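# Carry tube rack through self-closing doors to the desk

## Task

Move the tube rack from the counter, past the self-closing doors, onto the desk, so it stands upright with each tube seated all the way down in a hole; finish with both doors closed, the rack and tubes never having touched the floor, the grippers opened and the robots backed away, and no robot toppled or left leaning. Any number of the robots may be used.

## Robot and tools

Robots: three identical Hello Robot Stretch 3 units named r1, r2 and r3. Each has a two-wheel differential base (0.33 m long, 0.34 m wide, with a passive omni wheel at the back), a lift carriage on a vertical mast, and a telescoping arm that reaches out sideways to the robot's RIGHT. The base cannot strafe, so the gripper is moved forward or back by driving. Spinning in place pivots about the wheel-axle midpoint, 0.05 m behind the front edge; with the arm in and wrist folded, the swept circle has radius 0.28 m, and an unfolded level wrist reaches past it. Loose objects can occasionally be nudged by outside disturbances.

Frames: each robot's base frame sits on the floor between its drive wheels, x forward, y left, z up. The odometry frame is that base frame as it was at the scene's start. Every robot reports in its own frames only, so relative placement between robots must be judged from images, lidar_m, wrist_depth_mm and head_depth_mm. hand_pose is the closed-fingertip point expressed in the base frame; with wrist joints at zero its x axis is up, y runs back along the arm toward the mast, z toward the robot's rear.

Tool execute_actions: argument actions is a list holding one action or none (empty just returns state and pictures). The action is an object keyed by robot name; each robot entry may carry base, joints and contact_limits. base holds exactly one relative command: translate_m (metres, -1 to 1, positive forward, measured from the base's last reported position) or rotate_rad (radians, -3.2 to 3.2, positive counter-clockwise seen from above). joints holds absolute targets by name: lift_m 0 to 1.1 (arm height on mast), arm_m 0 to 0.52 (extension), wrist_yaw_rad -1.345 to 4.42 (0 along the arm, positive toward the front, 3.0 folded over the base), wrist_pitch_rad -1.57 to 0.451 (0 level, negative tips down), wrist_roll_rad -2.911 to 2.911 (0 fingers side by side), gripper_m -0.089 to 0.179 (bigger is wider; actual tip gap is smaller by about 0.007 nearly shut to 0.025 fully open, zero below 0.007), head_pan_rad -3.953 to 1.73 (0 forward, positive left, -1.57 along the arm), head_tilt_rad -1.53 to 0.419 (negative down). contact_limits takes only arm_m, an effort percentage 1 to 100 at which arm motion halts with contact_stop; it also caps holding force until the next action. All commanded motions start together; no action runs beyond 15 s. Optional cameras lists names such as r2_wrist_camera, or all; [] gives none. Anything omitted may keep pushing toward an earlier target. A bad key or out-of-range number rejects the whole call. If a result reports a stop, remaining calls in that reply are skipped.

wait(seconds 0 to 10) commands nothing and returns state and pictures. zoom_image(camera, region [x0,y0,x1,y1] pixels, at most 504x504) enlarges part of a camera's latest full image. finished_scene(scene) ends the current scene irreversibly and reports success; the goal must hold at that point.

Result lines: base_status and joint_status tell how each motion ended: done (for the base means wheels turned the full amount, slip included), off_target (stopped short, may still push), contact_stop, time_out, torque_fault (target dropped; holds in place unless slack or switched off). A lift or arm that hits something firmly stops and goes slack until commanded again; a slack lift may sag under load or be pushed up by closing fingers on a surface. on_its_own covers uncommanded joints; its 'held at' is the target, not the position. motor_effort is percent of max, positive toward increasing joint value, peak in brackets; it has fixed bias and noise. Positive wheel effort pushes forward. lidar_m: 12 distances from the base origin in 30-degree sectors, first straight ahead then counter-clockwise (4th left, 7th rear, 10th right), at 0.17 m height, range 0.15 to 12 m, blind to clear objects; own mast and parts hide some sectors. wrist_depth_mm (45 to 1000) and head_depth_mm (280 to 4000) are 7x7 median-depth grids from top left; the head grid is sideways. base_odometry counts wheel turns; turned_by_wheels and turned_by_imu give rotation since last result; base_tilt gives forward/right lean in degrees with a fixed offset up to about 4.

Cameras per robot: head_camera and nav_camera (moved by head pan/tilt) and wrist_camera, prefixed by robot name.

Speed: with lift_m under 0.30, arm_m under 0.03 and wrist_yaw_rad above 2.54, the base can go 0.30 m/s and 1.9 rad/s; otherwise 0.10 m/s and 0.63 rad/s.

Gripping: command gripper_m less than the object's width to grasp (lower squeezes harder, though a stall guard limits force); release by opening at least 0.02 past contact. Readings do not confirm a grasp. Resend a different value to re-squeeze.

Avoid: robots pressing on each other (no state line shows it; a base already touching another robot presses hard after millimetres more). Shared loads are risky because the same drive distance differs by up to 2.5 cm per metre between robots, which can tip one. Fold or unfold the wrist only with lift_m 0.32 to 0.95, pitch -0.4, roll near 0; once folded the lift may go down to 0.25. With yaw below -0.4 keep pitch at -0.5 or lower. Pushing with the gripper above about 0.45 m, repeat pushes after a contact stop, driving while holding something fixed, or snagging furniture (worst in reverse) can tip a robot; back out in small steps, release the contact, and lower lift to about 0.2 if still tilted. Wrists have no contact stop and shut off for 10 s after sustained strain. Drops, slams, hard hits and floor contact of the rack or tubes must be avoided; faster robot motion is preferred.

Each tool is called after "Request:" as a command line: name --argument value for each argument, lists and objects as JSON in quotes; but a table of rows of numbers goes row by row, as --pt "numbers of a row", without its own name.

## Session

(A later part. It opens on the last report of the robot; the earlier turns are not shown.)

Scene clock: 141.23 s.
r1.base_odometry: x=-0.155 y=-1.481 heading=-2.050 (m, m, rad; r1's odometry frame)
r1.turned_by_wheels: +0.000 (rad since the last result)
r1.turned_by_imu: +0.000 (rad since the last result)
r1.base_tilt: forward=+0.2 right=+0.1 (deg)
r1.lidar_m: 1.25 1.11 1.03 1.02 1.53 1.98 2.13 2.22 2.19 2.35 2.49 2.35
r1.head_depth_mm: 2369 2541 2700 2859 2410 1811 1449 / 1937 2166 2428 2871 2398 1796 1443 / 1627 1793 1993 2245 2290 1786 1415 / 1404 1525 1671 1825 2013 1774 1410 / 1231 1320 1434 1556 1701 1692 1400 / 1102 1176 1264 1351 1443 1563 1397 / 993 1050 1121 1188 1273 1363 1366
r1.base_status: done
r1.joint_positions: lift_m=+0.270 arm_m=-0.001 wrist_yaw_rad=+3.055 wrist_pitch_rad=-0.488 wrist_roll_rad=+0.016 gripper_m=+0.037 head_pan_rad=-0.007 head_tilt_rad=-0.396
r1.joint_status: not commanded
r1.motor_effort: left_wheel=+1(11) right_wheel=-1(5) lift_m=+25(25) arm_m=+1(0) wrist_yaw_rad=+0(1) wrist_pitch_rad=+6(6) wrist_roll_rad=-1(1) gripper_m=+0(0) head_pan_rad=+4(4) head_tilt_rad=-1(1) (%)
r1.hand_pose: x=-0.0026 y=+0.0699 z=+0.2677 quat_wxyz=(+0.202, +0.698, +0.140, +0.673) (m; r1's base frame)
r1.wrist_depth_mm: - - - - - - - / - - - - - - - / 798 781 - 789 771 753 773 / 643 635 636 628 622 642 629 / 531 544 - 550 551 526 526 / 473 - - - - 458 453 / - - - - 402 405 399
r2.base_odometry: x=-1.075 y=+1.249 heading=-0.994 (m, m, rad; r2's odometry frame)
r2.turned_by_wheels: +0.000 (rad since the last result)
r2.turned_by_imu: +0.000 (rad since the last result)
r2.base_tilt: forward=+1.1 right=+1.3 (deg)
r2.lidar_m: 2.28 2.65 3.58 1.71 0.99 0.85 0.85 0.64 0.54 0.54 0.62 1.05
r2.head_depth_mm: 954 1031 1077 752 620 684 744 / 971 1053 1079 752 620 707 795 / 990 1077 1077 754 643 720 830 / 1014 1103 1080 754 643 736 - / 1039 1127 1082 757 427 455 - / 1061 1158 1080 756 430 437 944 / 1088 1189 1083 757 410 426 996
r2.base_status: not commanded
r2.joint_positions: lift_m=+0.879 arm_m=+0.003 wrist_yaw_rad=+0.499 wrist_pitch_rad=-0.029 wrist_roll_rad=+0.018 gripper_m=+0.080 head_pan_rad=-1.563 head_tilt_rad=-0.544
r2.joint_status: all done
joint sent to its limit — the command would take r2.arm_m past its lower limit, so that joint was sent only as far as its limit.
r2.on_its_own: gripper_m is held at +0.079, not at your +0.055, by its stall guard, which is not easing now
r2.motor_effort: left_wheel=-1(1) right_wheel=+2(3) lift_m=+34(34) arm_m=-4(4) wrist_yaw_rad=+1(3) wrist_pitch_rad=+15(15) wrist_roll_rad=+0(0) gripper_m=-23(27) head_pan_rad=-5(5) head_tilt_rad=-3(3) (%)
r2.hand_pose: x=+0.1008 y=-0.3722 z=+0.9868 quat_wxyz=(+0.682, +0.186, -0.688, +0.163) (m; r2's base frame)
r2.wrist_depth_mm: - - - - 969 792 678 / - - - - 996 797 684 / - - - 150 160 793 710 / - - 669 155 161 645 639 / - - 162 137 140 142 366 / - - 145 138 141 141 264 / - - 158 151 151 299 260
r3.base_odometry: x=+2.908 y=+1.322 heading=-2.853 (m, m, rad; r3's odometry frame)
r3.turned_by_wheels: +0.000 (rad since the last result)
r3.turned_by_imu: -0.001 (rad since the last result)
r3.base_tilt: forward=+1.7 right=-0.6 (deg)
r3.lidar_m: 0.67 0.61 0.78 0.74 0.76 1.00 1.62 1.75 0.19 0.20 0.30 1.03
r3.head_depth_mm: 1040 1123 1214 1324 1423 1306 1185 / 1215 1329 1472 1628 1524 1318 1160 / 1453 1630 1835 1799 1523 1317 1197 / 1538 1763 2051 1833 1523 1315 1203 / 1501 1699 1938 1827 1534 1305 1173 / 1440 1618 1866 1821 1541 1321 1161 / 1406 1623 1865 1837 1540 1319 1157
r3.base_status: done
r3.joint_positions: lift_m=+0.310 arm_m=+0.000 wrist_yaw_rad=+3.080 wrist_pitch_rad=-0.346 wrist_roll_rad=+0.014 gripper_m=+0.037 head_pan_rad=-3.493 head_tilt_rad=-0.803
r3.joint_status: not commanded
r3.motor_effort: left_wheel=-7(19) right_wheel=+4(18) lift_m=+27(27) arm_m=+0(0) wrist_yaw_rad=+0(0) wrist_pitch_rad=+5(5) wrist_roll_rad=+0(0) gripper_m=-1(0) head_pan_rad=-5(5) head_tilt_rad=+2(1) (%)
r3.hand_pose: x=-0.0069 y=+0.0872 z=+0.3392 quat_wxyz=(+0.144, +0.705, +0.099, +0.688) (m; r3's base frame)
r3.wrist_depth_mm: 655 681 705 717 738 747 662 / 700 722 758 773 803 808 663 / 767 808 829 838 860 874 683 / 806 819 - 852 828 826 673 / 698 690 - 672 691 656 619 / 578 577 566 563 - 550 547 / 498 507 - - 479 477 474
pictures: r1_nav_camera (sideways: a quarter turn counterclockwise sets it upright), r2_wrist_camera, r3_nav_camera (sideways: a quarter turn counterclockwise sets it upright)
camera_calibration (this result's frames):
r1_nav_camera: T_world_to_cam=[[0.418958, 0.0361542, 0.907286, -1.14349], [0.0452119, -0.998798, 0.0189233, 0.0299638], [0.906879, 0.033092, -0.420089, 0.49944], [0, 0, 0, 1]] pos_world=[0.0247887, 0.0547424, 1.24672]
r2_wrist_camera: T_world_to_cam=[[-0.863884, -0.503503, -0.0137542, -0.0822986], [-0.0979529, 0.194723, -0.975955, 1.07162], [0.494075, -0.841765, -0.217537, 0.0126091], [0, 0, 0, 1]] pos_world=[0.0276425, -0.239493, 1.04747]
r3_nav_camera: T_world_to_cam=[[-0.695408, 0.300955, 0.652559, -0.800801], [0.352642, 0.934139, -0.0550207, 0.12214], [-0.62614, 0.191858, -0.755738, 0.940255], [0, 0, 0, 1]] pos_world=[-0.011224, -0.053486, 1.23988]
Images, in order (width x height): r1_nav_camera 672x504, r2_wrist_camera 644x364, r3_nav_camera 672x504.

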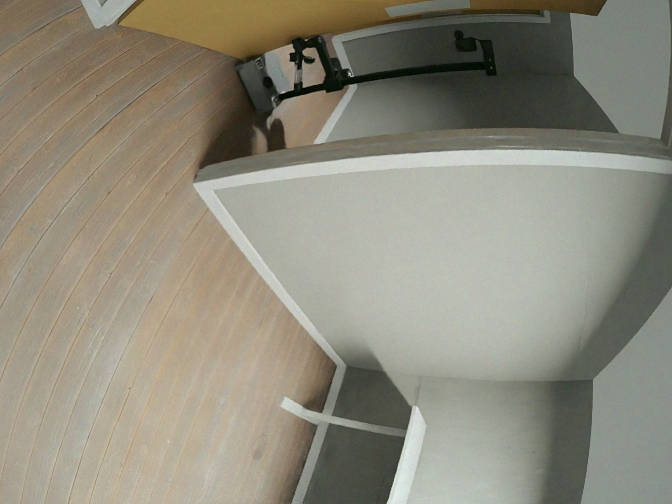

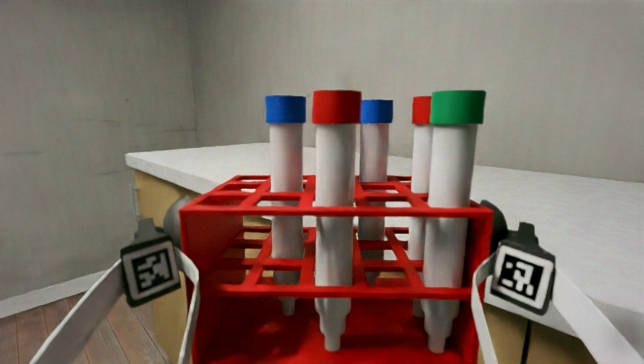

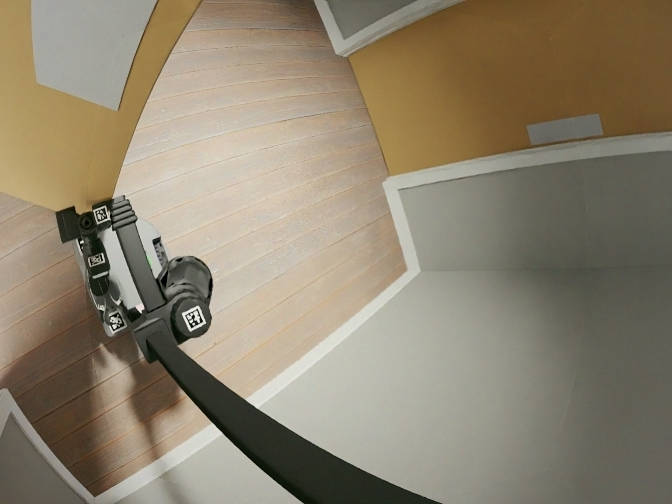

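Request:
execute_actions --actions '[{"r2":{"joints":{"wrist_yaw_rad":1.1}},"r3":{"base":{"translate_m":-0.5},"joints":{"lift_m":0.28,"head_pan_rad":-3.14}},"r1":{"base":{"translate_m":0.45}}}]' --cameras '["r3_nav_camera"]'

Request:
execute_actions --actions '[{"r2":{"joints":{"wrist_yaw_rad":1.65}},"r3":{"base":{"rotate_rad":0.08}},"r1":{"base":{"rotate_rad":-2.18},"joints":{"head_pan_rad":-3.14,"head_tilt_rad":-0.9}}}]' --cameras '["r1_nav_camera"]'

Request:
execute_actions --actions '[{"r2":{"base":{"rotate_rad":0.45},"joints":{"head_pan_rad":0,"head_tilt_rad":-0.9}},"r3":{"base":{"translate_m":-0.7}},"r1":{"base":{"translate_m":-0.35},"joints":{"lift_m":0.31}}}]' --cameras '["r2_nav_camera","r1_nav_camera","r3_nav_camera"]'

Scene clock: 165.63 s.
r1.base_odometry: x=-0.362 y=-1.880 heading=-2.050 (m, m, rad; r1's odometry frame)
r1.turned_by_wheels: +0.000 (rad since the last result)
r1.turned_by_imu: +0.002 (rad since the last result)
r1.base_tilt: forward=+0.2 right=+0.1 (deg)
r1.lidar_m: 0.91 0.72 0.99 0.99 1.11 2.35 2.51 2.49 2.45 2.63 2.27 1.96
r1.head_depth_mm: 1733 1976 2254 2446 2417 1809 1436 / 1392 1555 1777 2040 2211 1804 1423 / 1177 1289 1423 1593 1818 1786 1421 / 1012 1099 1194 1312 1465 1601 1412 / 890 953 1027 1117 1225 1348 1361 / 794 847 900 969 1047 1132 1236 / 716 756 803 855 913 982 1062
r1.base_status: done
r1.joint_positions: lift_m=+0.270 arm_m=-0.001 wrist_yaw_rad=+3.055 wrist_pitch_rad=-0.488 wrist_roll_rad=+0.016 gripper_m=+0.037 head_pan_rad=-0.007 head_tilt_rad=-0.396
r1.joint_status: not commanded
r1.motor_effort: left_wheel=+1(10) right_wheel=+0(4) lift_m=+25(25) arm_m=+0(0) wrist_yaw_rad=+0(0) wrist_pitch_rad=+6(6) wrist_roll_rad=-1(1) gripper_m=-1(1) head_pan_rad=+4(4) head_tilt_rad=-2(2) (%)
r1.hand_pose: x=-0.0026 y=+0.0699 z=+0.2677 quat_wxyz=(+0.202, +0.698, +0.140, +0.673) (m; r1's base frame)
r1.wrist_depth_mm: - - - - 975 948 890 / - - - - - 974 940 / 800 801 - 782 796 776 737 / 645 635 640 636 627 621 625 / 542 547 - 548 551 533 527 / 478 - - - - 458 465 / - - - - 407 401 400
r2.base_odometry: x=-1.075 y=+1.249 heading=-0.994 (m, m, rad; r2's odometry frame)
r2.turned_by_wheels: +0.000 (rad since the last result)
r2.turned_by_imu: +0.000 (rad since the last result)
r2.base_tilt: forward=+1.1 right=+1.3 (deg)
r2.lidar_m: 2.29 2.65 3.58 1.71 0.99 0.85 0.85 0.64 0.54 0.54 0.62 1.05
r2.head_depth_mm: 952 1030 1080 754 619 685 747 / 973 1054 1077 756 620 707 773 / 992 1076 1078 753 644 722 826 / 1010 1105 1077 755 645 754 874 / 1036 1133 1078 755 683 780 894 / 1061 1159 1076 755 705 805 - / 1088 1190 1087 757 726 825 948
r2.base_status: not commanded
r2.joint_positions: lift_m=+0.879 arm_m=+0.003 wrist_yaw_rad=+1.098 wrist_pitch_rad=-0.029 wrist_roll_rad=+0.018 gripper_m=+0.080 head_pan_rad=-1.563 head_tilt_rad=-0.544
r2.joint_status: all done
r2.on_its_own: gripper_m is held at +0.079, not at your +0.055, by its stall guard, which is not easing now
r2.motor_effort: left_wheel=+0(0) right_wheel=+2(2) lift_m=+34(34) arm_m=-3(4) wrist_yaw_rad=+2(3) wrist_pitch_rad=+15(15) wrist_roll_rad=+0(0) gripper_m=-23(23) head_pan_rad=-5(5) head_tilt_rad=-3(2) (%)
r2.hand_pose: x=+0.2060 y=-0.2643 z=+0.9868 quat_wxyz=(+0.604, +0.381, -0.603, +0.357) (m; r2's base frame)
r2.wrist_depth_mm: - - - - - - 914 / - - - - - - 918 / - - - 151 159 - 943 / - - - 155 160 637 635 / - - 162 137 139 142 368 / - - 145 138 141 142 331 / - - 157 151 151 458 373
r3.base_odometry: x=+3.387 y=+1.464 heading=-2.853 (m, m, rad; r3's odometry frame)
r3.turned_by_wheels: +0.000 (rad since the last result)
r3.turned_by_imu: +0.030 (rad since the last result)
r3.base_tilt: forward=+1.7 right=-0.7 (deg)
r3.lidar_m: 0.75 1.05 0.76 0.73 0.75 1.01 1.13 1.25 1.42 1.36 1.40 0.92
r3.head_depth_mm: 985 1123 1307 1551 1524 1300 1153 / 983 1132 1307 1554 1522 1328 1174 / 1021 1157 1344 1588 1527 1326 1194 / 1062 1219 1408 1675 1529 1312 1176 / 1058 1210 1403 1680 1524 1314 1160 / 1062 1220 1404 1682 1528 1314 1152 / 1063 1211 1406 1687 1540 1316 1154
r3.base_status: done
r3.joint_positions: lift_m=+0.280 arm_m=+0.000 wrist_yaw_rad=+3.081 wrist_pitch_rad=-0.345 wrist_roll_rad=+0.014 gripper_m=+0.037 head_pan_rad=-3.146 head_tilt_rad=-0.800
r3.joint_status: all done
r3.motor_effort: left_wheel=+0(22) right_wheel=+2(54) lift_m=+23(24) arm_m=+1(2) wrist_yaw_rad=-1(41) wrist_pitch_rad=+5(5) wrist_roll_rad=+0(1) gripper_m=+0(0) head_pan_rad=+4(33) head_tilt_rad=+1(2) (%)
r3.hand_pose: x=-0.0072 y=+0.0873 z=+0.3094 quat_wxyz=(+0.144, +0.704, +0.100, +0.688) (m; r3's base frame)
r3.wrist_depth_mm: 659 675 688 706 727 734 756 / 717 736 754 758 793 811 818 / 770 786 815 825 859 847 860 / 792 802 - 784 764 760 748 / 655 639 - 630 644 607 615 / 540 535 528 524 - 515 507 / 462 - - - 441 445 442
pictures: r3_nav_camera (sideways: a quarter turn counterclockwise sets it upright)
camera_calibration (this result's frames):
r3_nav_camera: T_world_to_cam=[[-0.754259, 0.0461118, 0.654956, -0.803565], [0.0132353, 0.998396, -0.0550495, 0.124248], [-0.656444, -0.032853, -0.753659, 0.937737], [0, 0, 0, 1]] pos_world=[0.00783121, -0.0561878, 1.23987]
Images, in order (width x height): r3_nav_camera 672x504.

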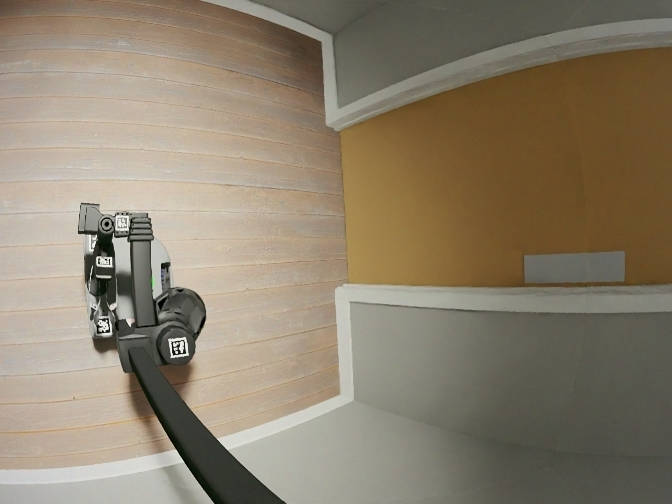

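Scene clock: 168.17 s.
r1.base_odometry: x=-0.362 y=-1.880 heading=+2.054 (m, m, rad; r1's odometry frame)
r1.turned_by_wheels: -2.180 (rad since the last result)
r1.turned_by_imu: -2.156 (rad since the last result)
r1.base_tilt: forward=+0.2 right=+0.1 (deg)
r1.lidar_m: 2.45 2.56 2.26 1.96 0.97 0.72 0.84 0.86 1.01 2.34 2.46 2.52
r1.head_depth_mm: 648 693 818 1009 1303 1282 1155 / 731 834 883 1022 1318 1269 1151 / 730 852 1016 1221 1381 1266 - / 729 850 1013 1251 1433 1265 - / 730 849 1007 1252 1434 1251 - / 729 846 1008 1247 1405 1242 1135 / 724 840 1000 1241 1406 1226 1104
r1.base_status: done
r1.joint_positions: lift_m=+0.270 arm_m=-0.001 wrist_yaw_rad=+3.055 wrist_pitch_rad=-0.488 wrist_roll_rad=+0.016 gripper_m=+0.037 head_pan_rad=-3.133 head_tilt_rad=-0.889
r1.joint_status: all done
r1.motor_effort: left_wheel=+1(11) right_wheel=-1(5) lift_m=+25(25) arm_m=+0(0) wrist_yaw_rad=+0(1) wrist_pitch_rad=+6(6) wrist_roll_rad=+0(1) gripper_m=+0(1) head_pan_rad=-4(50) head_tilt_rad=-5(37) (%)
r1.hand_pose: x=-0.0026 y=+0.0698 z=+0.2677 quat_wxyz=(+0.202, +0.698, +0.140, +0.673) (m; r1's base frame)
r1.wrist_depth_mm: 891 - - - - - - / 867 - - - - - - / 780 802 - 781 774 771 767 / 644 635 639 652 618 637 638 / 544 539 - 541 549 533 533 / 472 - - - - 452 458 / - - - - 402 404 401
r2.base_odometry: x=-1.075 y=+1.249 heading=-0.994 (m, m, rad; r2's odometry frame)
r2.turned_by_wheels: +0.000 (rad since the last result)
r2.turned_by_imu: +0.000 (rad since the last result)
r2.base_tilt: forward=+1.1 right=+1.3 (deg)
r2.lidar_m: 2.29 2.65 3.58 1.71 0.98 0.85 0.85 0.64 0.54 0.54 0.62 1.05
r2.head_depth_mm: 950 1026 1073 754 619 687 744 / 968 1054 1072 753 620 706 - / 996 1078 1075 754 645 720 797 / 1013 1105 1076 755 643 753 854 / 1037 1130 1078 754 684 779 910 / 1058 1159 1081 756 706 806 947 / 1086 1187 1082 757 728 836 984
r2.base_status: not commanded
r2.joint_positions: lift_m=+0.879 arm_m=+0.003 wrist_yaw_rad=+1.648 wrist_pitch_rad=-0.029 wrist_roll_rad=+0.018 gripper_m=+0.080 head_pan_rad=-1.563 head_tilt_rad=-0.544
r2.joint_status: all done
r2.on_its_own: gripper_m is held at +0.079, not at your +0.055, by its stall guard, which is not easing now
r2.motor_effort: left_wheel=-1(0) right_wheel=+2(2) lift_m=+34(34) arm_m=-3(3) wrist_yaw_rad=+2(3) wrist_pitch_rad=+15(15) wrist_roll_rad=+0(0) gripper_m=-23(24) head_pan_rad=-5(5) head_tilt_rad=-2(3) (%)
r2.hand_pose: x=+0.2333 y=-0.1282 z=+0.9868 quat_wxyz=(+0.484, +0.530, -0.477, +0.507) (m; r2's base frame)
r2.wrist_depth_mm: - - - - - - - / - - - - - - - / - - - 151 158 - - / - - - 155 159 - 913 / - - 162 136 140 142 835 / - - 145 138 141 142 747 / - - 158 151 151 - 846
r3.base_odometry: x=+3.387 y=+1.464 heading=-2.773 (m, m, rad; r3's odometry frame)
r3.turned_by_wheels: +0.080 (rad since the last result)
r3.turned_by_imu: +0.079 (rad since the last result)
r3.base_tilt: forward=+1.7 right=-0.8 (deg)
r3.lidar_m: 1.03 0.98 0.74 0.73 0.77 1.10 1.13 1.28 1.39 1.35 1.44 1.07
r3.head_depth_mm: 968 1099 1278 1507 1519 1298 1152 / 1012 1132 1289 1522 1525 1313 1172 / 1055 1200 1392 1618 1543 1318 1198 / 1064 1211 1413 1683 1533 1315 1166 / 1078 1228 1433 1693 1549 1322 1159 / 1086 1239 1449 1684 1521 1318 1159 / 1091 1253 1458 1702 1529 1320 1158
r3.base_status: done
r3.joint_positions: lift_m=+0.280 arm_m=+0.000 wrist_yaw_rad=+3.081 wrist_pitch_rad=-0.345 wrist_roll_rad=+0.014 gripper_m=+0.037 head_pan_rad=-3.146 head_tilt_rad=-0.800
r3.joint_status: not commanded
r3.motor_effort: left_wheel=-2(9) right_wheel=+3(11) lift_m=+23(23) arm_m=+1(1) wrist_yaw_rad=-3(1) wrist_pitch_rad=+6(5) wrist_roll_rad=+0(0) gripper_m=+0(0) head_pan_rad=+3(3) head_tilt_rad=+1(1) (%)
r3.hand_pose: x=-0.0072 y=+0.0873 z=+0.3094 quat_wxyz=(+0.144, +0.704, +0.100, +0.688) (m; r3's base frame)
r3.wrist_depth_mm: 698 697 705 708 707 709 717 / 755 754 755 754 771 765 765 / 816 816 837 822 808 812 821 / 809 813 - 790 769 771 769 / 645 653 - 632 643 616 611 / 541 534 528 528 - 518 510 / 464 - - - 446 444 437
pictures: r1_nav_camera (sideways: a quarter turn counterclockwise sets it upright)
camera_calibration (this result's frames):
r1_nav_camera: T_world_to_cam=[[-0.798032, -0.0456526, 0.600883, -0.736674], [-0.06313, 0.997973, -0.00802106, 0.0657069], [-0.599299, -0.0443348, -0.799297, 1.00192], [0, 0, 0, 1]] pos_world=[0.0167057, -0.054785, 1.24401]
Images, in order (width x height): r1_nav_camera 672x504.

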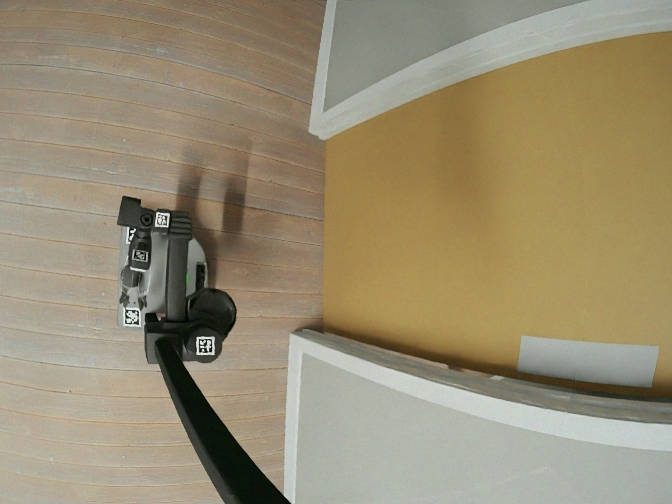

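Scene clock: 172.50 s.
r1.base_odometry: x=-0.199 y=-2.190 heading=+2.054 (m, m, rad; r1's odometry frame)
r1.turned_by_wheels: +0.000 (rad since the last result)
r1.turned_by_imu: +0.002 (rad since the last result)
r1.base_tilt: forward=+0.1 right=+0.2 (deg)
r1.lidar_m: 2.80 2.93 2.47 1.24 0.49 0.40 0.43 0.45 0.63 1.54 2.45 2.88
r1.head_depth_mm: 353 410 487 565 622 883 1146 / 357 413 491 606 733 918 1134 / 358 417 497 613 799 1074 - / 361 420 499 617 807 1101 - / 364 422 505 624 818 1183 - / 366 426 508 629 830 1178 1137 / 368 428 512 637 845 1171 1113
r1.base_status: done
r1.joint_positions: lift_m=+0.310 arm_m=-0.001 wrist_yaw_rad=+3.055 wrist_pitch_rad=-0.488 wrist_roll_rad=+0.016 gripper_m=+0.037 head_pan_rad=-3.133 head_tilt_rad=-0.890
r1.joint_status: all done
r1.motor_effort: left_wheel=+1(8) right_wheel=-1(6) lift_m=+52(55) arm_m=+1(0) wrist_yaw_rad=+1(1) wrist_pitch_rad=+6(5) wrist_roll_rad=-1(1) gripper_m=+0(0) head_pan_rad=-4(4) head_tilt_rad=-5(5) (%)
r1.hand_pose: x=-0.0026 y=+0.0698 z=+0.3068 quat_wxyz=(+0.202, +0.698, +0.140, +0.673) (m; r1's base frame)
r1.wrist_depth_mm: 422 580 - - - - - / 422 584 - - - - - / 423 625 - 846 856 861 853 / 414 599 681 690 704 686 688 / 412 542 583 594 585 586 571 / 447 524 - - - 510 504 / 453 - - - 441 441 437
r2.base_odometry: x=-1.075 y=+1.249 heading=-0.544 (m, m, rad; r2's odometry frame)
r2.turned_by_wheels: +0.450 (rad since the last result)
r2.turned_by_imu: +0.455 (rad since the last result)
r2.base_tilt: forward=+1.1 right=+1.3 (deg)
r2.lidar_m: 2.54 3.59 1.95 1.03 0.85 0.85 0.66 0.54 0.54 0.60 0.94 2.29
r2.head_depth_mm: 2218 2339 1941 314 333 1260 1153 / 2371 2367 1940 1623 333 1254 1150 / 2536 2333 1928 1663 1393 1280 1143 / 2662 2339 1933 1644 1442 1282 1146 / 2830 2356 1934 1642 1445 1275 1146 / 2943 2347 1940 1642 1438 1273 1144 / 2927 2350 1921 1643 1442 1266 1147
r2.base_status: done
r2.joint_positions: lift_m=+0.879 arm_m=+0.003 wrist_yaw_rad=+1.648 wrist_pitch_rad=-0.029 wrist_roll_rad=+0.018 gripper_m=+0.080 head_pan_rad=-0.007 head_tilt_rad=-0.889
r2.joint_status: all done
r2.on_its_own: gripper_m is held at +0.079, not at your +0.055, by its stall guard, which is not easing now
r2.motor_effort: left_wheel=-1(5) right_wheel=+2(6) lift_m=+34(34) arm_m=-3(4) wrist_yaw_rad=+2(2) wrist_pitch_rad=+15(15) wrist_roll_rad=+0(0) gripper_m=-24(24) head_pan_rad=+4(58) head_tilt_rad=-5(27) (%)
r2.hand_pose: x=+0.2333 y=-0.1281 z=+0.9868 quat_wxyz=(+0.484, +0.530, -0.477, +0.507) (m; r2's base frame)
r2.wrist_depth_mm: - - - - - - - / - - - - - - - / - - - 150 161 - - / - - - 154 162 - - / - - 162 136 140 142 - / - - 145 138 141 141 - / - - 157 151 151 - -
r3.base_odometry: x=+4.040 y=+1.716 heading=-2.773 (m, m, rad; r3's odometry frame)
r3.turned_by_wheels: +0.000 (rad since the last result)
r3.turned_by_imu: -0.003 (rad since the last result)
r3.base_tilt: forward=+1.7 right=-0.7 (deg)
r3.lidar_m: 1.79 1.03 0.79 0.77 0.58 0.45 0.51 0.54 0.78 1.32 1.39 1.83
r3.head_depth_mm: 420 476 541 607 672 865 1109 / 423 480 558 662 795 954 1133 / 426 487 564 671 829 1085 1194 / 430 491 570 681 845 1103 1168 / 434 496 576 689 860 1130 1154 / 438 500 584 699 871 1159 1153 / 441 505 589 708 887 1192 1158
r3.base_status: done
r3.joint_positions: lift_m=+0.280 arm_m=+0.000 wrist_yaw_rad=+3.081 wrist_pitch_rad=-0.345 wrist_roll_rad=+0.014 gripper_m=+0.037 head_pan_rad=-3.146 head_tilt_rad=-0.800
r3.joint_status: not commanded
r3.motor_effort: left_wheel=-1(12) right_wheel=+3(7) lift_m=+23(23) arm_m=+0(1) wrist_yaw_rad=-1(1) wrist_pitch_rad=+6(6) wrist_roll_rad=+1(1) gripper_m=+0(0) head_pan_rad=+5(4) head_tilt_rad=+1(0) (%)
r3.hand_pose: x=-0.0072 y=+0.0873 z=+0.3094 quat_wxyz=(+0.144, +0.704, +0.100, +0.688) (m; r3's base frame)
r3.wrist_depth_mm: 529 678 741 737 746 750 746 / 528 717 798 804 809 796 810 / 529 712 875 856 857 857 876 / 522 720 - 788 782 761 770 / 508 640 - 628 644 610 611 / 496 532 528 526 - 518 516 / 463 - - - 448 446 441
pictures: r1_nav_camera (sideways: a quarter turn counterclockwise sets it upright), r2_nav_camera (sideways: a quarter turn counterclockwise sets it upright), r3_nav_camera (sideways: a quarter turn counterclockwise sets it upright)
camera_calibration (this result's frames):
r1_nav_camera: T_world_to_cam=[[-0.798235, -0.0456539, 0.600613, -0.736321], [-0.0631269, 0.997973, -0.0080396, 0.065731], [-0.599029, -0.0443323, -0.799499, 1.00218], [0, 0, 0, 1]] pos_world=[0.0167252, -0.0547849, 1.24401]
r2_nav_camera: T_world_to_cam=[[0.774804, 0.000523323, 0.632201, -0.783157], [-0.0210313, -0.999425, 0.0266026, 0.0147578], [0.631851, -0.0339078, -0.774348, 0.964995], [0, 0, 0, 1]] pos_world=[-0.00262947, 0.04788, 1.24196]
r3_nav_camera: T_world_to_cam=[[-0.754259, 0.046112, 0.654956, -0.803565], [0.0132355, 0.998396, -0.0550495, 0.124248], [-0.656444, -0.0328529, -0.753659, 0.937737], [0, 0, 0, 1]] pos_world=[0.0078312, -0.0561878, 1.23987]
Images, in order (width x height): r1_nav_camera 672x504, r2_nav_camera 672x504, r3_nav_camera 672x504.

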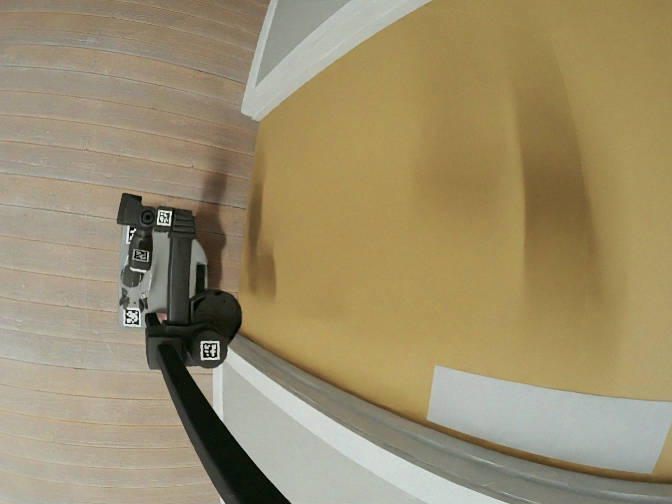

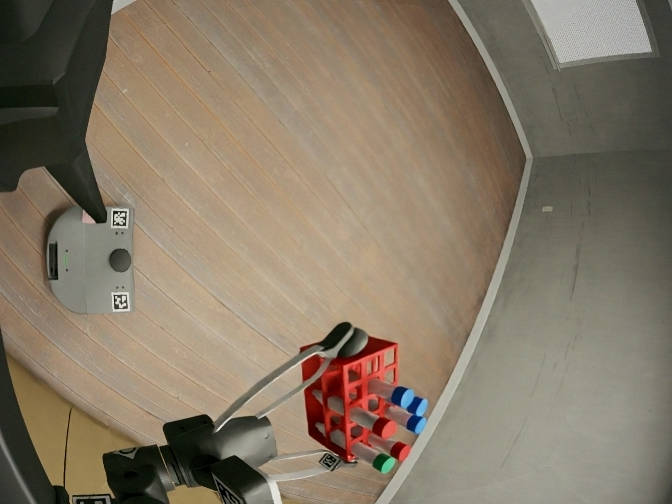

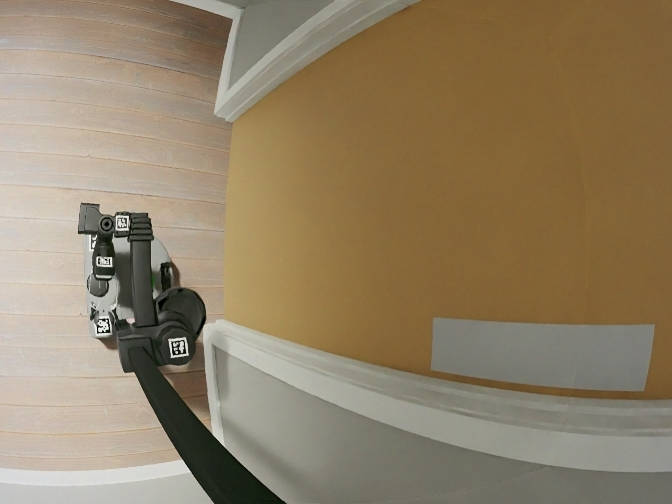

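Request:
execute_actions --actions '[{"r2":{"base":{"rotate_rad":0.95}},"r3":{"base":{"translate_m":-0.19},"joints":{"lift_m":0.31,"head_tilt_rad":-1.1}},"r1":{"base":{"translate_m":-0.13},"joints":{"head_tilt_rad":-1.1}}}]' --cameras '[]'

Request:
execute_actions --actions '[{"r2":{"base":{"translate_m":0.4}},"r3":{"base":{"translate_m":-0.4}},"r1":{"base":{"translate_m":-0.4}}}]' --cameras '["r2_nav_camera","r1_nav_camera","r3_nav_camera"]'

Scene clock: 182.03 s.
r1.base_odometry: x=-0.139 y=-2.305 heading=+2.054 (m, m, rad; r1's odometry frame)
r1.turned_by_wheels: +0.000 (rad since the last result)
r1.turned_by_imu: +0.002 (rad since the last result)
r1.base_tilt: forward=+0.2 right=+0.1 (deg)
r1.lidar_m: 2.93 3.07 2.51 0.78 0.30 0.31 0.30 0.32 0.44 0.98 2.44 3.03
r1.head_depth_mm: - 318 399 517 606 878 1115 / 285 323 405 548 734 925 1097 / 287 326 412 556 802 - 1082 / 289 329 416 566 813 - 1064 / 289 332 422 577 910 - 1059 / 291 335 427 587 932 1213 1050 / 293 338 432 597 963 1186 1090
r1.base_status: done
r1.joint_positions: lift_m=+0.310 arm_m=-0.001 wrist_yaw_rad=+3.055 wrist_pitch_rad=-0.488 wrist_roll_rad=+0.016 gripper_m=+0.037 head_pan_rad=-3.133 head_tilt_rad=-1.086
r1.joint_status: all done
r1.motor_effort: left_wheel=+1(5) right_wheel=+0(4) lift_m=+51(52) arm_m=+0(1) wrist_yaw_rad=+0(1) wrist_pitch_rad=+6(6) wrist_roll_rad=+0(1) gripper_m=-1(0) head_pan_rad=-4(4) head_tilt_rad=-7(25) (%)
r1.hand_pose: x=-0.0026 y=+0.0698 z=+0.3068 quat_wxyz=(+0.202, +0.698, +0.140, +0.673) (m; r1's base frame)
r1.wrist_depth_mm: 248 353 - - - - - / 266 358 - - - - - / 292 358 - 863 847 878 832 / 322 358 533 707 697 687 685 / 354 397 544 589 600 587 585 / 359 432 - - - 507 503 / 333 - - - 444 446 440
r2.base_odometry: x=-1.075 y=+1.249 heading=+0.406 (m, m, rad; r2's odometry frame)
r2.turned_by_wheels: +0.950 (rad since the last result)
r2.turned_by_imu: +0.960 (rad since the last result)
r2.base_tilt: forward=+1.1 right=+1.4 (deg)
r2.lidar_m: 2.41 1.11 0.86 0.85 0.72 0.55 0.54 0.57 0.83 2.29 2.45 3.60
r2.head_depth_mm: 2996 2379 1963 314 334 1262 1151 / 2958 2357 1954 1625 334 1259 1151 / 2992 2379 1938 1653 1385 1275 1152 / 2959 2341 1947 1653 1433 1277 1146 / 2960 2337 1947 1651 1444 1278 1148 / 2847 2338 1927 1653 1437 1270 1144 / 2317 2237 1928 1652 1436 1271 1143
r2.base_status: done
r2.joint_positions: lift_m=+0.879 arm_m=+0.003 wrist_yaw_rad=+1.648 wrist_pitch_rad=-0.029 wrist_roll_rad=+0.018 gripper_m=+0.080 head_pan_rad=-0.007 head_tilt_rad=-0.889
r2.joint_status: not commanded
r2.on_its_own: gripper_m is held at +0.079, not at your +0.055, by its stall guard, which is not easing now
r2.motor_effort: left_wheel=-1(5) right_wheel=+2(5) lift_m=+34(34) arm_m=-4(4) wrist_yaw_rad=+1(1) wrist_pitch_rad=+15(15) wrist_roll_rad=+0(0) gripper_m=-23(24) head_pan_rad=+4(4) head_tilt_rad=-5(5) (%)
r2.hand_pose: x=+0.2333 y=-0.1281 z=+0.9868 quat_wxyz=(+0.484, +0.530, -0.477, +0.507) (m; r2's base frame)
r2.wrist_depth_mm: 908 - - - - - - / 915 - - - - - - / 907 - - 149 159 - - / 919 - - 155 159 - - / 933 - 162 137 140 142 - / 907 - 146 139 141 141 - / 886 - 157 150 150 - -
r3.base_odometry: x=+4.218 y=+1.784 heading=-2.773 (m, m, rad; r3's odometry frame)
r3.turned_by_wheels: +0.000 (rad since the last result)
r3.turned_by_imu: +0.000 (rad since the last result)
r3.base_tilt: forward=+1.7 right=-0.9 (deg)
r3.lidar_m: 1.98 1.05 0.80 0.78 0.31 0.29 0.32 0.34 0.49 1.23 1.37 1.97
r3.head_depth_mm: 298 350 440 560 681 1070 1088 / 300 354 445 598 829 - 1080 / 302 360 453 612 863 - - / 304 363 458 622 956 - - / 303 367 464 633 995 1237 - / 306 372 473 644 1027 1223 - / 308 375 478 655 1056 1218 1114
r3.base_status: done
r3.joint_positions: lift_m=+0.310 arm_m=+0.000 wrist_yaw_rad=+3.081 wrist_pitch_rad=-0.345 wrist_roll_rad=+0.014 gripper_m=+0.037 head_pan_rad=-3.146 head_tilt_rad=-1.087
r3.joint_status: all done
r3.motor_effort: left_wheel=-1(11) right_wheel=+2(8) lift_m=+28(30) arm_m=+1(0) wrist_yaw_rad=+0(1) wrist_pitch_rad=+6(5) wrist_roll_rad=+0(0) gripper_m=+0(0) head_pan_rad=+2(4) head_tilt_rad=-5(25) (%)
r3.hand_pose: x=-0.0071 y=+0.0873 z=+0.3391 quat_wxyz=(+0.144, +0.704, +0.100, +0.688) (m; r3's base frame)
r3.wrist_depth_mm: 297 375 756 752 748 753 760 / 298 393 818 803 823 812 819 / 278 390 886 877 885 882 890 / 276 415 - 848 834 805 813 / 287 416 - 677 692 660 664 / 307 385 541 564 - 560 552 / 341 369 - - 482 478 472
pictures: none
No camera images: the call's "cameras" was empty. Leave "cameras" out to get every camera's image.

Scene clock: 187.40 s.
r1.base_odometry: x=+0.047 y=-2.659 heading=+2.054 (m, m, rad; r1's odometry frame)
r1.turned_by_wheels: +0.000 (rad since the last result)
r1.turned_by_imu: +0.003 (rad since the last result)
r1.base_tilt: forward=+0.2 right=+0.1 (deg)
r1.lidar_m: 3.33 2.83 0.23 0.23 0.85 0.37 0.27 0.27 0.28 0.38 2.43 3.41
r1.head_depth_mm: 328 1866 1669 1482 1341 1264 1116 / 308 386 1565 1478 1335 1241 1103 / 297 357 470 688 1323 - 1076 / 289 334 430 599 871 - 1064 / - 313 395 534 825 - 1062 / - 301 364 480 704 1001 1051 / - 292 339 437 614 954 1084
r1.base_status: translate_m off_target (by the wheels' count: -0.3999 of -0.4000)
r1.joint_positions: lift_m=+0.310 arm_m=-0.001 wrist_yaw_rad=+3.055 wrist_pitch_rad=-0.488 wrist_roll_rad=+0.016 gripper_m=+0.037 head_pan_rad=-3.134 head_tilt_rad=-1.090
r1.joint_status: not commanded
r1.motor_effort: left_wheel=-16(56) right_wheel=-12(22) lift_m=+50(52) arm_m=+0(1) wrist_yaw_rad=+0(0) wrist_pitch_rad=+6(6) wrist_roll_rad=+0(1) gripper_m=+0(0) head_pan_rad=-3(4) head_tilt_rad=-5(7) (%)
r1.hand_pose: x=-0.0026 y=+0.0698 z=+0.3068 quat_wxyz=(+0.202, +0.698, +0.140, +0.673) (m; r1's base frame)
r1.wrist_depth_mm: 828 808 824 806 254 242 - / 893 904 889 873 281 268 - / 858 866 - 832 306 307 872 / 715 696 706 696 343 371 693 / 595 587 578 571 384 567 593 / 507 527 - - - 503 503 / 458 - - - 445 444 441
r2.base_odometry: x=-0.708 y=+1.407 heading=+0.406 (m, m, rad; r2's odometry frame)
r2.turned_by_wheels: +0.000 (rad since the last result)
r2.turned_by_imu: +0.002 (rad since the last result)
r2.base_tilt: forward=+1.1 right=+1.3 (deg)
r2.lidar_m: 2.29 0.88 0.82 0.81 0.87 0.96 0.94 1.00 1.45 2.33 2.49 3.23
r2.head_depth_mm: 2820 2363 1940 315 333 1264 1152 / 2833 2375 1951 1621 334 1262 1155 / 2840 2361 1947 1649 1390 1284 1145 / 2894 2340 1936 1653 1442 1277 1149 / 2843 2338 1928 1657 1440 1280 1145 / 2811 2336 1934 1646 1441 1270 1143 / 2187 2199 1919 1466 1410 1271 1141
r2.base_status: done
r2.joint_positions: lift_m=+0.879 arm_m=+0.003 wrist_yaw_rad=+1.648 wrist_pitch_rad=-0.029 wrist_roll_rad=+0.018 gripper_m=+0.080 head_pan_rad=-0.007 head_tilt_rad=-0.889
r2.joint_status: not commanded
r2.on_its_own: gripper_m is held at +0.079, not at your +0.055, by its stall guard, which is not easing now
r2.motor_effort: left_wheel=-1(3) right_wheel=+2(4) lift_m=+34(34) arm_m=-4(4) wrist_yaw_rad=+1(2) wrist_pitch_rad=+15(15) wrist_roll_rad=+0(0) gripper_m=-23(23) head_pan_rad=+5(4) head_tilt_rad=-5(5) (%)
r2.hand_pose: x=+0.2333 y=-0.1281 z=+0.9868 quat_wxyz=(+0.484, +0.530, -0.477, +0.507) (m; r2's base frame)
r2.wrist_depth_mm: 914 - - - - - - / - - - - - - - / - - - 150 160 - - / - - 918 155 161 - - / - - 162 136 140 141 - / - - 145 138 141 142 - / 838 - 158 150 151 - -
r3.base_odometry: x=+4.591 y=+1.928 heading=-2.773 (m, m, rad; r3's odometry frame)
r3.turned_by_wheels: +0.000 (rad since the last result)
r3.turned_by_imu: -0.001 (rad since the last result)
r3.base_tilt: forward=+1.7 right=-0.8 (deg)
r3.lidar_m: 1.92 1.08 0.20 0.20 1.13 0.36 0.27 0.27 0.28 0.40 1.35 1.93
r3.head_depth_mm: 316 432 1596 1439 1309 1224 1090 / 302 368 482 1402 1310 - 1068 / 294 344 443 615 888 - - / 286 324 408 549 833 - - / - 306 378 496 722 1030 1079 / - 297 353 452 639 967 - / - 289 329 417 565 887 1110
r3.base_status: translate_m off_target (by the wheels' count: -0.3999 of -0.4000)
r3.joint_positions: lift_m=+0.310 arm_m=+0.000 wrist_yaw_rad=+3.080 wrist_pitch_rad=-0.346 wrist_roll_rad=+0.014 gripper_m=+0.037 head_pan_rad=-3.145 head_tilt_rad=-1.090
r3.joint_status: not commanded
r3.on_its_own: right_wheel is at rest, and its effort (-24) is outside its rest range (-18 to +18)
r3.motor_effort: left_wheel=-17(52) right_wheel=-24(42) lift_m=+27(28) arm_m=+1(1) wrist_yaw_rad=+0(1) wrist_pitch_rad=+6(6) wrist_roll_rad=+1(1) gripper_m=+0(0) head_pan_rad=+3(4) head_tilt_rad=-4(6) (%)
r3.hand_pose: x=-0.0070 y=+0.0873 z=+0.3392 quat_wxyz=(+0.144, +0.704, +0.099, +0.688) (m; r3's base frame)
r3.wrist_depth_mm: - - - - 219 211 763 / - - - - 235 230 820 / 926 - - - 252 253 917 / 893 863 - 815 275 282 806 / 713 681 - 623 296 325 663 / 584 578 574 544 - 521 549 / 494 504 - - 385 476 474
pictures: r1_nav_camera (sideways: a quarter turn counterclockwise sets it upright), r2_nav_camera (sideways: a quarter turn counterclockwise sets it upright), r3_nav_camera (sideways: a quarter turn counterclockwise sets it upright)
camera_calibration (this result's frames):
r1_nav_camera: T_world_to_cam=[[-0.901572, -0.0460048, 0.430176, -0.513665], [-0.0598836, 0.998029, -0.018772, 0.0796801], [-0.428464, -0.0426848, -0.90255, 1.13508], [0, 0, 0, 1]] pos_world=[0.0280044, -0.0547037, 1.24692]
r2_nav_camera: T_world_to_cam=[[0.774849, 0.000552668, 0.632146, -0.783085], [-0.0209911, -0.999426, 0.0266035, 0.0147563], [0.631797, -0.0338832, -0.774393, 0.965054], [0, 0, 0, 1]] pos_world=[-0.00263557, 0.0478797, 1.24196]
r3_nav_camera: T_world_to_cam=[[-0.910122, 0.0461168, 0.411766, -0.485806], [0.0278871, 0.998351, -0.0501744, 0.117792], [-0.413401, -0.0341819, -0.909907, 1.13936], [0, 0, 0, 1]] pos_world=[0.0255839, -0.0562489, 1.24266]
Images, in order (width x height): r1_nav_camera 672x504, r2_nav_camera 672x504, r3_nav_camera 672x504.

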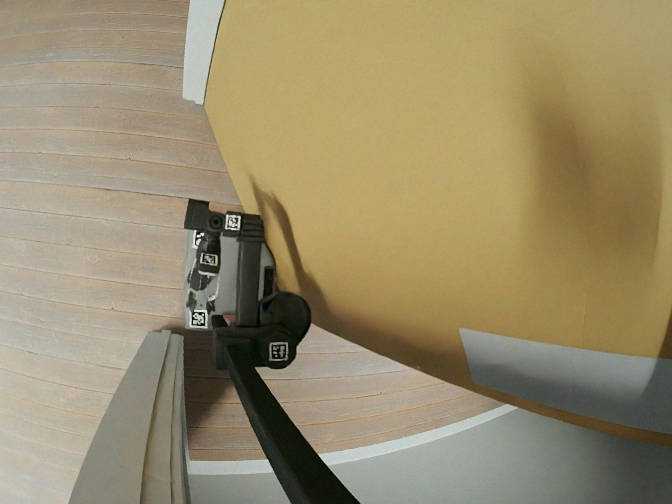

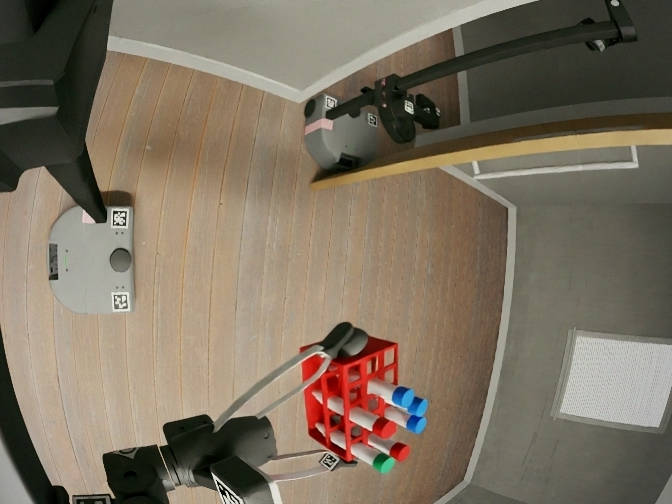

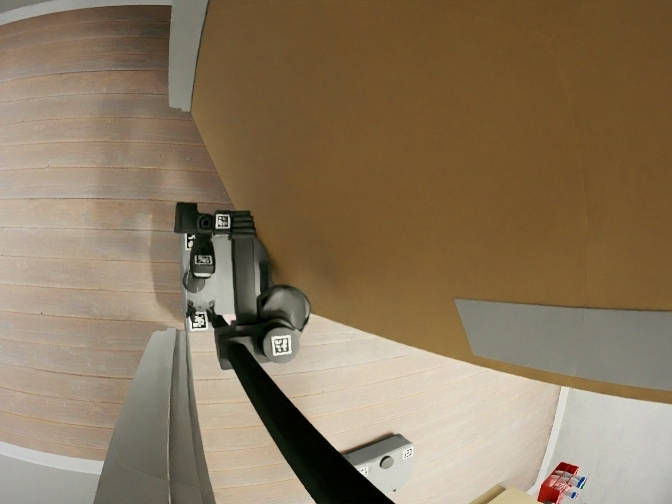

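Request:
execute_actions --actions '[{"r3":{"base":{"translate_m":-0.3}},"r1":{"base":{"translate_m":-0.3}}}]' --cameras '[]'

Request:
execute_actions --actions '[{"r3":{"base":{"rotate_rad":0.6}},"r1":{"base":{"rotate_rad":0.6}}}]' --cameras '["r1_nav_camera","r3_nav_camera"]'

Scene clock: 197.30 s.
r1.base_odometry: x=+0.186 y=-2.925 heading=+2.054 (m, m, rad; r1's odometry frame)
r1.turned_by_wheels: +0.000 (rad since the last result)
r1.turned_by_imu: +0.002 (rad since the last result)
r1.base_tilt: forward=+0.2 right=+0.1 (deg)
r1.lidar_m: 3.62 0.42 0.52 0.82 0.86 1.21 0.29 0.25 0.25 0.28 0.46 3.40
r1.head_depth_mm: 1802 1900 1670 1482 1338 1258 1122 / 1828 1881 1649 1468 1332 1246 1104 / 2099 1868 1643 1460 1340 - 1080 / 2096 1864 1622 1440 1335 - 1069 / 2102 1827 1586 1396 1013 - 1061 / 290 321 390 503 700 934 1053 / - 295 344 428 563 776 1044
r1.base_status: done
r1.joint_positions: lift_m=+0.310 arm_m=-0.001 wrist_yaw_rad=+3.055 wrist_pitch_rad=-0.488 wrist_roll_rad=+0.016 gripper_m=+0.037 head_pan_rad=-3.134 head_tilt_rad=-1.090
r1.joint_status: not commanded
r1.motor_effort: left_wheel=-13(24) right_wheel=-5(18) lift_m=+50(51) arm_m=+1(0) wrist_yaw_rad=+0(1) wrist_pitch_rad=+6(6) wrist_roll_rad=-1(1) gripper_m=-1(1) head_pan_rad=-4(3) head_tilt_rad=-5(5) (%)
r1.hand_pose: x=-0.0026 y=+0.0698 z=+0.3068 quat_wxyz=(+0.202, +0.698, +0.140, +0.673) (m; r1's base frame)
r1.wrist_depth_mm: 839 817 859 823 834 683 447 / 909 916 916 906 900 673 446 / 860 876 - 875 860 658 456 / 700 694 694 691 710 650 436 / 590 589 571 589 597 575 445 / 505 532 - - - 504 481 / 452 - - - 441 443 442
r2.base_odometry: x=-0.708 y=+1.407 heading=+0.406 (m, m, rad; r2's odometry frame)
r2.turned_by_wheels: +0.000 (rad since the last result)
r2.turned_by_imu: +0.000 (rad since the last result)
r2.base_tilt: forward=+1.2 right=+1.3 (deg)
r2.lidar_m: 0.98 0.84 0.82 0.81 0.87 0.96 0.94 1.00 1.46 2.32 2.50 3.22
r2.head_depth_mm: 2817 2366 1946 315 333 1261 1149 / 2857 2362 1959 1626 333 1259 1153 / 2890 2335 1951 1660 1393 1278 1147 / 2864 2342 1944 1643 1442 1278 1143 / 933 1091 1257 1476 1427 1278 1146 / 942 1124 1224 1411 1363 1274 1143 / 1063 1297 1160 1207 1357 1263 1138
r2.base_status: not commanded
r2.joint_positions: lift_m=+0.879 arm_m=+0.003 wrist_yaw_rad=+1.648 wrist_pitch_rad=-0.029 wrist_roll_rad=+0.018 gripper_m=+0.080 head_pan_rad=-0.007 head_tilt_rad=-0.889
r2.joint_status: not commanded
r2.on_its_own: gripper_m is held at +0.079, not at your +0.055, by its stall guard, which is not easing now
r2.motor_effort: left_wheel=-1(1) right_wheel=+2(2) lift_m=+34(34) arm_m=-4(3) wrist_yaw_rad=+1(2) wrist_pitch_rad=+15(15) wrist_roll_rad=+0(0) gripper_m=-23(24) head_pan_rad=+4(4) head_tilt_rad=-5(5) (%)
r2.hand_pose: x=+0.2333 y=-0.1281 z=+0.9868 quat_wxyz=(+0.484, +0.530, -0.477, +0.507) (m; r2's base frame)
r2.wrist_depth_mm: - - - - - - - / - - - - - - - / - - - 150 161 - - / - - - 155 161 - - / - - 162 136 139 142 - / - - 145 138 141 142 - / 858 - 158 151 151 - -
r3.base_odometry: x=+4.871 y=+2.036 heading=-2.773 (m, m, rad; r3's odometry frame)
r3.turned_by_wheels: +0.000 (rad since the last result)
r3.turned_by_imu: +0.000 (rad since the last result)
r3.base_tilt: forward=+1.7 right=-0.7 (deg)
r3.lidar_m: 1.99 0.39 0.50 1.65 1.01 2.86 0.29 0.25 0.25 0.28 0.47 1.90
r3.head_depth_mm: 2084 1793 1602 1433 1310 1228 1090 / 2093 1815 1599 1436 1319 - 1081 / 2097 1818 1604 1447 1340 - - / 2112 1826 1616 1446 1308 - - / 2135 1793 452 542 747 960 1079 / - 309 367 455 595 806 - / - 291 326 395 496 669 1010
r3.base_status: done
r3.joint_positions: lift_m=+0.310 arm_m=+0.000 wrist_yaw_rad=+3.080 wrist_pitch_rad=-0.346 wrist_roll_rad=+0.014 gripper_m=+0.037 head_pan_rad=-3.145 head_tilt_rad=-1.090
r3.joint_status: not commanded
r3.motor_effort: left_wheel=-12(26) right_wheel=-12(34) lift_m=+27(28) arm_m=+1(0) wrist_yaw_rad=+0(0) wrist_pitch_rad=+6(6) wrist_roll_rad=+1(0) gripper_m=+0(0) head_pan_rad=+4(4) head_tilt_rad=-4(3) (%)
r3.hand_pose: x=-0.0070 y=+0.0873 z=+0.3392 quat_wxyz=(+0.144, +0.704, +0.099, +0.688) (m; r3's base frame)
r3.wrist_depth_mm: - - - - - 623 424 / - - - - - 638 423 / - 926 - - - 640 426 / 883 846 - 840 825 653 429 / 683 686 - 672 697 612 421 / 582 573 565 569 - 554 420 / 498 509 - - 480 475 438
pictures: none
No camera images: the call's "cameras" was empty. Leave "cameras" out to get every camera's image.

Scene clock: 199.20 s.
r1.base_odometry: x=+0.186 y=-2.925 heading=+2.653 (m, m, rad; r1's odometry frame)
r1.turned_by_wheels: +0.599 (rad since the last result)
r1.turned_by_imu: +0.585 (rad since the last result)
r1.base_tilt: forward=+0.2 right=+0.1 (deg)
r1.lidar_m: 0.42 0.56 0.82 0.88 1.29 0.32 0.27 0.27 0.32 0.54 3.63 3.62
r1.head_depth_mm: 292 352 1677 1484 1333 1253 1119 / 286 329 430 1448 1323 1239 1107 / - 317 409 577 1301 - 1078 / - 310 392 545 780 - 1067 / - 305 379 516 804 - 1059 / - 300 364 489 742 1113 1053 / - 296 351 465 689 1129 1088
r1.base_status: done
r1.joint_positions: lift_m=+0.310 arm_m=-0.001 wrist_yaw_rad=+3.055 wrist_pitch_rad=-0.488 wrist_roll_rad=+0.016 gripper_m=+0.037 head_pan_rad=-3.134 head_tilt_rad=-1.090
r1.joint_status: not commanded
r1.on_its_own: left_wheel is at rest, and its effort (-25) is outside its rest range (-18 to +18)
r1.motor_effort: left_wheel=-25(29) right_wheel=-2(8) lift_m=+51(50) arm_m=+0(0) wrist_yaw_rad=+0(0) wrist_pitch_rad=+6(6) wrist_roll_rad=+0(1) gripper_m=-1(0) head_pan_rad=-3(4) head_tilt_rad=-5(5) (%)
r1.hand_pose: x=-0.0026 y=+0.0698 z=+0.3068 quat_wxyz=(+0.202, +0.698, +0.140, +0.673) (m; r1's base frame)
r1.wrist_depth_mm: - - - - 851 732 651 / - - - - 906 782 689 / 863 880 - 883 847 810 724 / 709 699 710 686 691 692 697 / 590 591 577 583 598 574 575 / 507 517 - - - 496 499 / 456 - - - 447 441 440
r2.base_odometry: x=-0.708 y=+1.407 heading=+0.406 (m, m, rad; r2's odometry frame)
r2.turned_by_wheels: +0.000 (rad since the last result)
r2.turned_by_imu: +0.000 (rad since the last result)
r2.base_tilt: forward=+1.2 right=+1.4 (deg)
r2.lidar_m: 0.99 0.87 0.82 0.81 0.87 0.96 0.94 1.00 1.46 2.33 2.50 3.23
r2.head_depth_mm: 2830 2359 1944 314 333 1258 1152 / 2850 2360 1949 1631 333 1261 1150 / 2859 2340 1930 1647 1384 1277 1148 / 2862 2359 1944 1661 1439 1277 1143 / 928 1090 1274 1494 1440 1271 1148 / 982 1166 1087 1414 1410 1273 1143 / 1095 1221 1067 1415 1407 1276 1143
r2.base_status: not commanded
r2.joint_positions: lift_m=+0.879 arm_m=+0.003 wrist_yaw_rad=+1.648 wrist_pitch_rad=-0.029 wrist_roll_rad=+0.018 gripper_m=+0.080 head_pan_rad=-0.007 head_tilt_rad=-0.889
r2.joint_status: not commanded
r2.on_its_own: gripper_m is held at +0.079, not at your +0.055, by its stall guard, which is not easing now
r2.motor_effort: left_wheel=-1(1) right_wheel=+2(2) lift_m=+34(34) arm_m=-3(4) wrist_yaw_rad=+2(1) wrist_pitch_rad=+15(15) wrist_roll_rad=+0(0) gripper_m=-24(23) head_pan_rad=+4(4) head_tilt_rad=-5(5) (%)
r2.hand_pose: x=+0.2333 y=-0.1281 z=+0.9868 quat_wxyz=(+0.484, +0.530, -0.477, +0.507) (m; r2's base frame)
r2.wrist_depth_mm: - - - - - - - / - - - - - - - / - - - 150 161 - - / - - 815 155 161 - - / - - 162 136 140 142 - / - - 145 139 141 142 - / 848 - 157 150 151 - -
r3.base_odometry: x=+4.870 y=+2.036 heading=-2.174 (m, m, rad; r3's odometry frame)
r3.turned_by_wheels: +0.599 (rad since the last result)
r3.turned_by_imu: +0.581 (rad since the last result)
r3.base_tilt: forward=+1.6 right=-0.7 (deg)
r3.lidar_m: 0.39 0.55 1.01 0.97 2.83 0.32 0.27 0.27 0.32 0.55 2.06 1.97
r3.head_depth_mm: 291 340 1563 1435 1304 1224 1088 / - 326 420 616 1311 - 1076 / - 316 401 553 782 - - / - 309 387 523 799 - - / - 304 373 497 744 1097 1081 / - 299 358 472 692 1138 - / - 294 345 449 644 1142 1111
r3.base_status: done
r3.joint_positions: lift_m=+0.310 arm_m=+0.000 wrist_yaw_rad=+3.080 wrist_pitch_rad=-0.346 wrist_roll_rad=+0.014 gripper_m=+0.037 head_pan_rad=-3.145 head_tilt_rad=-1.090
r3.joint_status: not commanded
r3.on_its_own: left_wheel is at rest, and its effort (-25) is outside its rest range (-18 to +18)
r3.motor_effort: left_wheel=-25(28) right_wheel=-3(13) lift_m=+27(28) arm_m=+1(1) wrist_yaw_rad=+0(1) wrist_pitch_rad=+5(5) wrist_roll_rad=+1(1) gripper_m=+0(0) head_pan_rad=+4(3) head_tilt_rad=-4(3) (%)
r3.hand_pose: x=-0.0070 y=+0.0873 z=+0.3392 quat_wxyz=(+0.144, +0.704, +0.099, +0.688) (m; r3's base frame)
r3.wrist_depth_mm: - - - - - - - / - - - - - - - / - - - - - - - / 881 862 - 827 830 811 802 / 697 680 - 669 687 651 654 / 586 571 571 553 - 550 545 / 494 503 - - 478 473 473
pictures: r1_nav_camera (sideways: a quarter turn counterclockwise sets it upright), r3_nav_camera (sideways: a quarter turn counterclockwise sets it upright)
camera_calibration (this result's frames):
r1_nav_camera: T_world_to_cam=[[-0.901572, -0.0460043, 0.430176, -0.513665], [-0.0598831, 0.998029, -0.018772, 0.0796801], [-0.428464, -0.0426846, -0.90255, 1.13508], [0, 0, 0, 1]] pos_world=[0.0280043, -0.0547037, 1.24692]
r3_nav_camera: T_world_to_cam=[[-0.910122, 0.0461168, 0.411766, -0.485806], [0.0278871, 0.998351, -0.0501744, 0.117792], [-0.413401, -0.0341819, -0.909907, 1.13936], [0, 0, 0, 1]] pos_world=[0.0255839, -0.0562489, 1.24266]
Images, in order (width x height): r1_nav_camera 672x504, r3_nav_camera 672x504.

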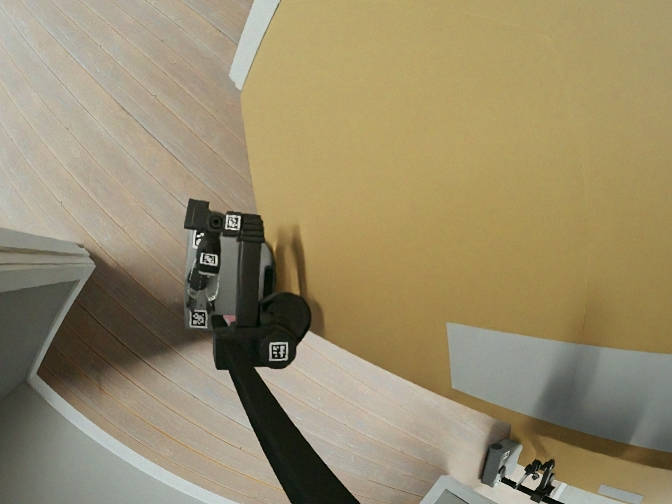

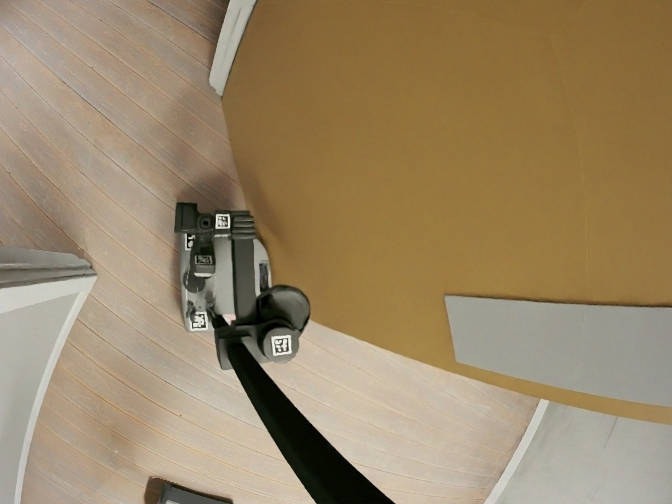

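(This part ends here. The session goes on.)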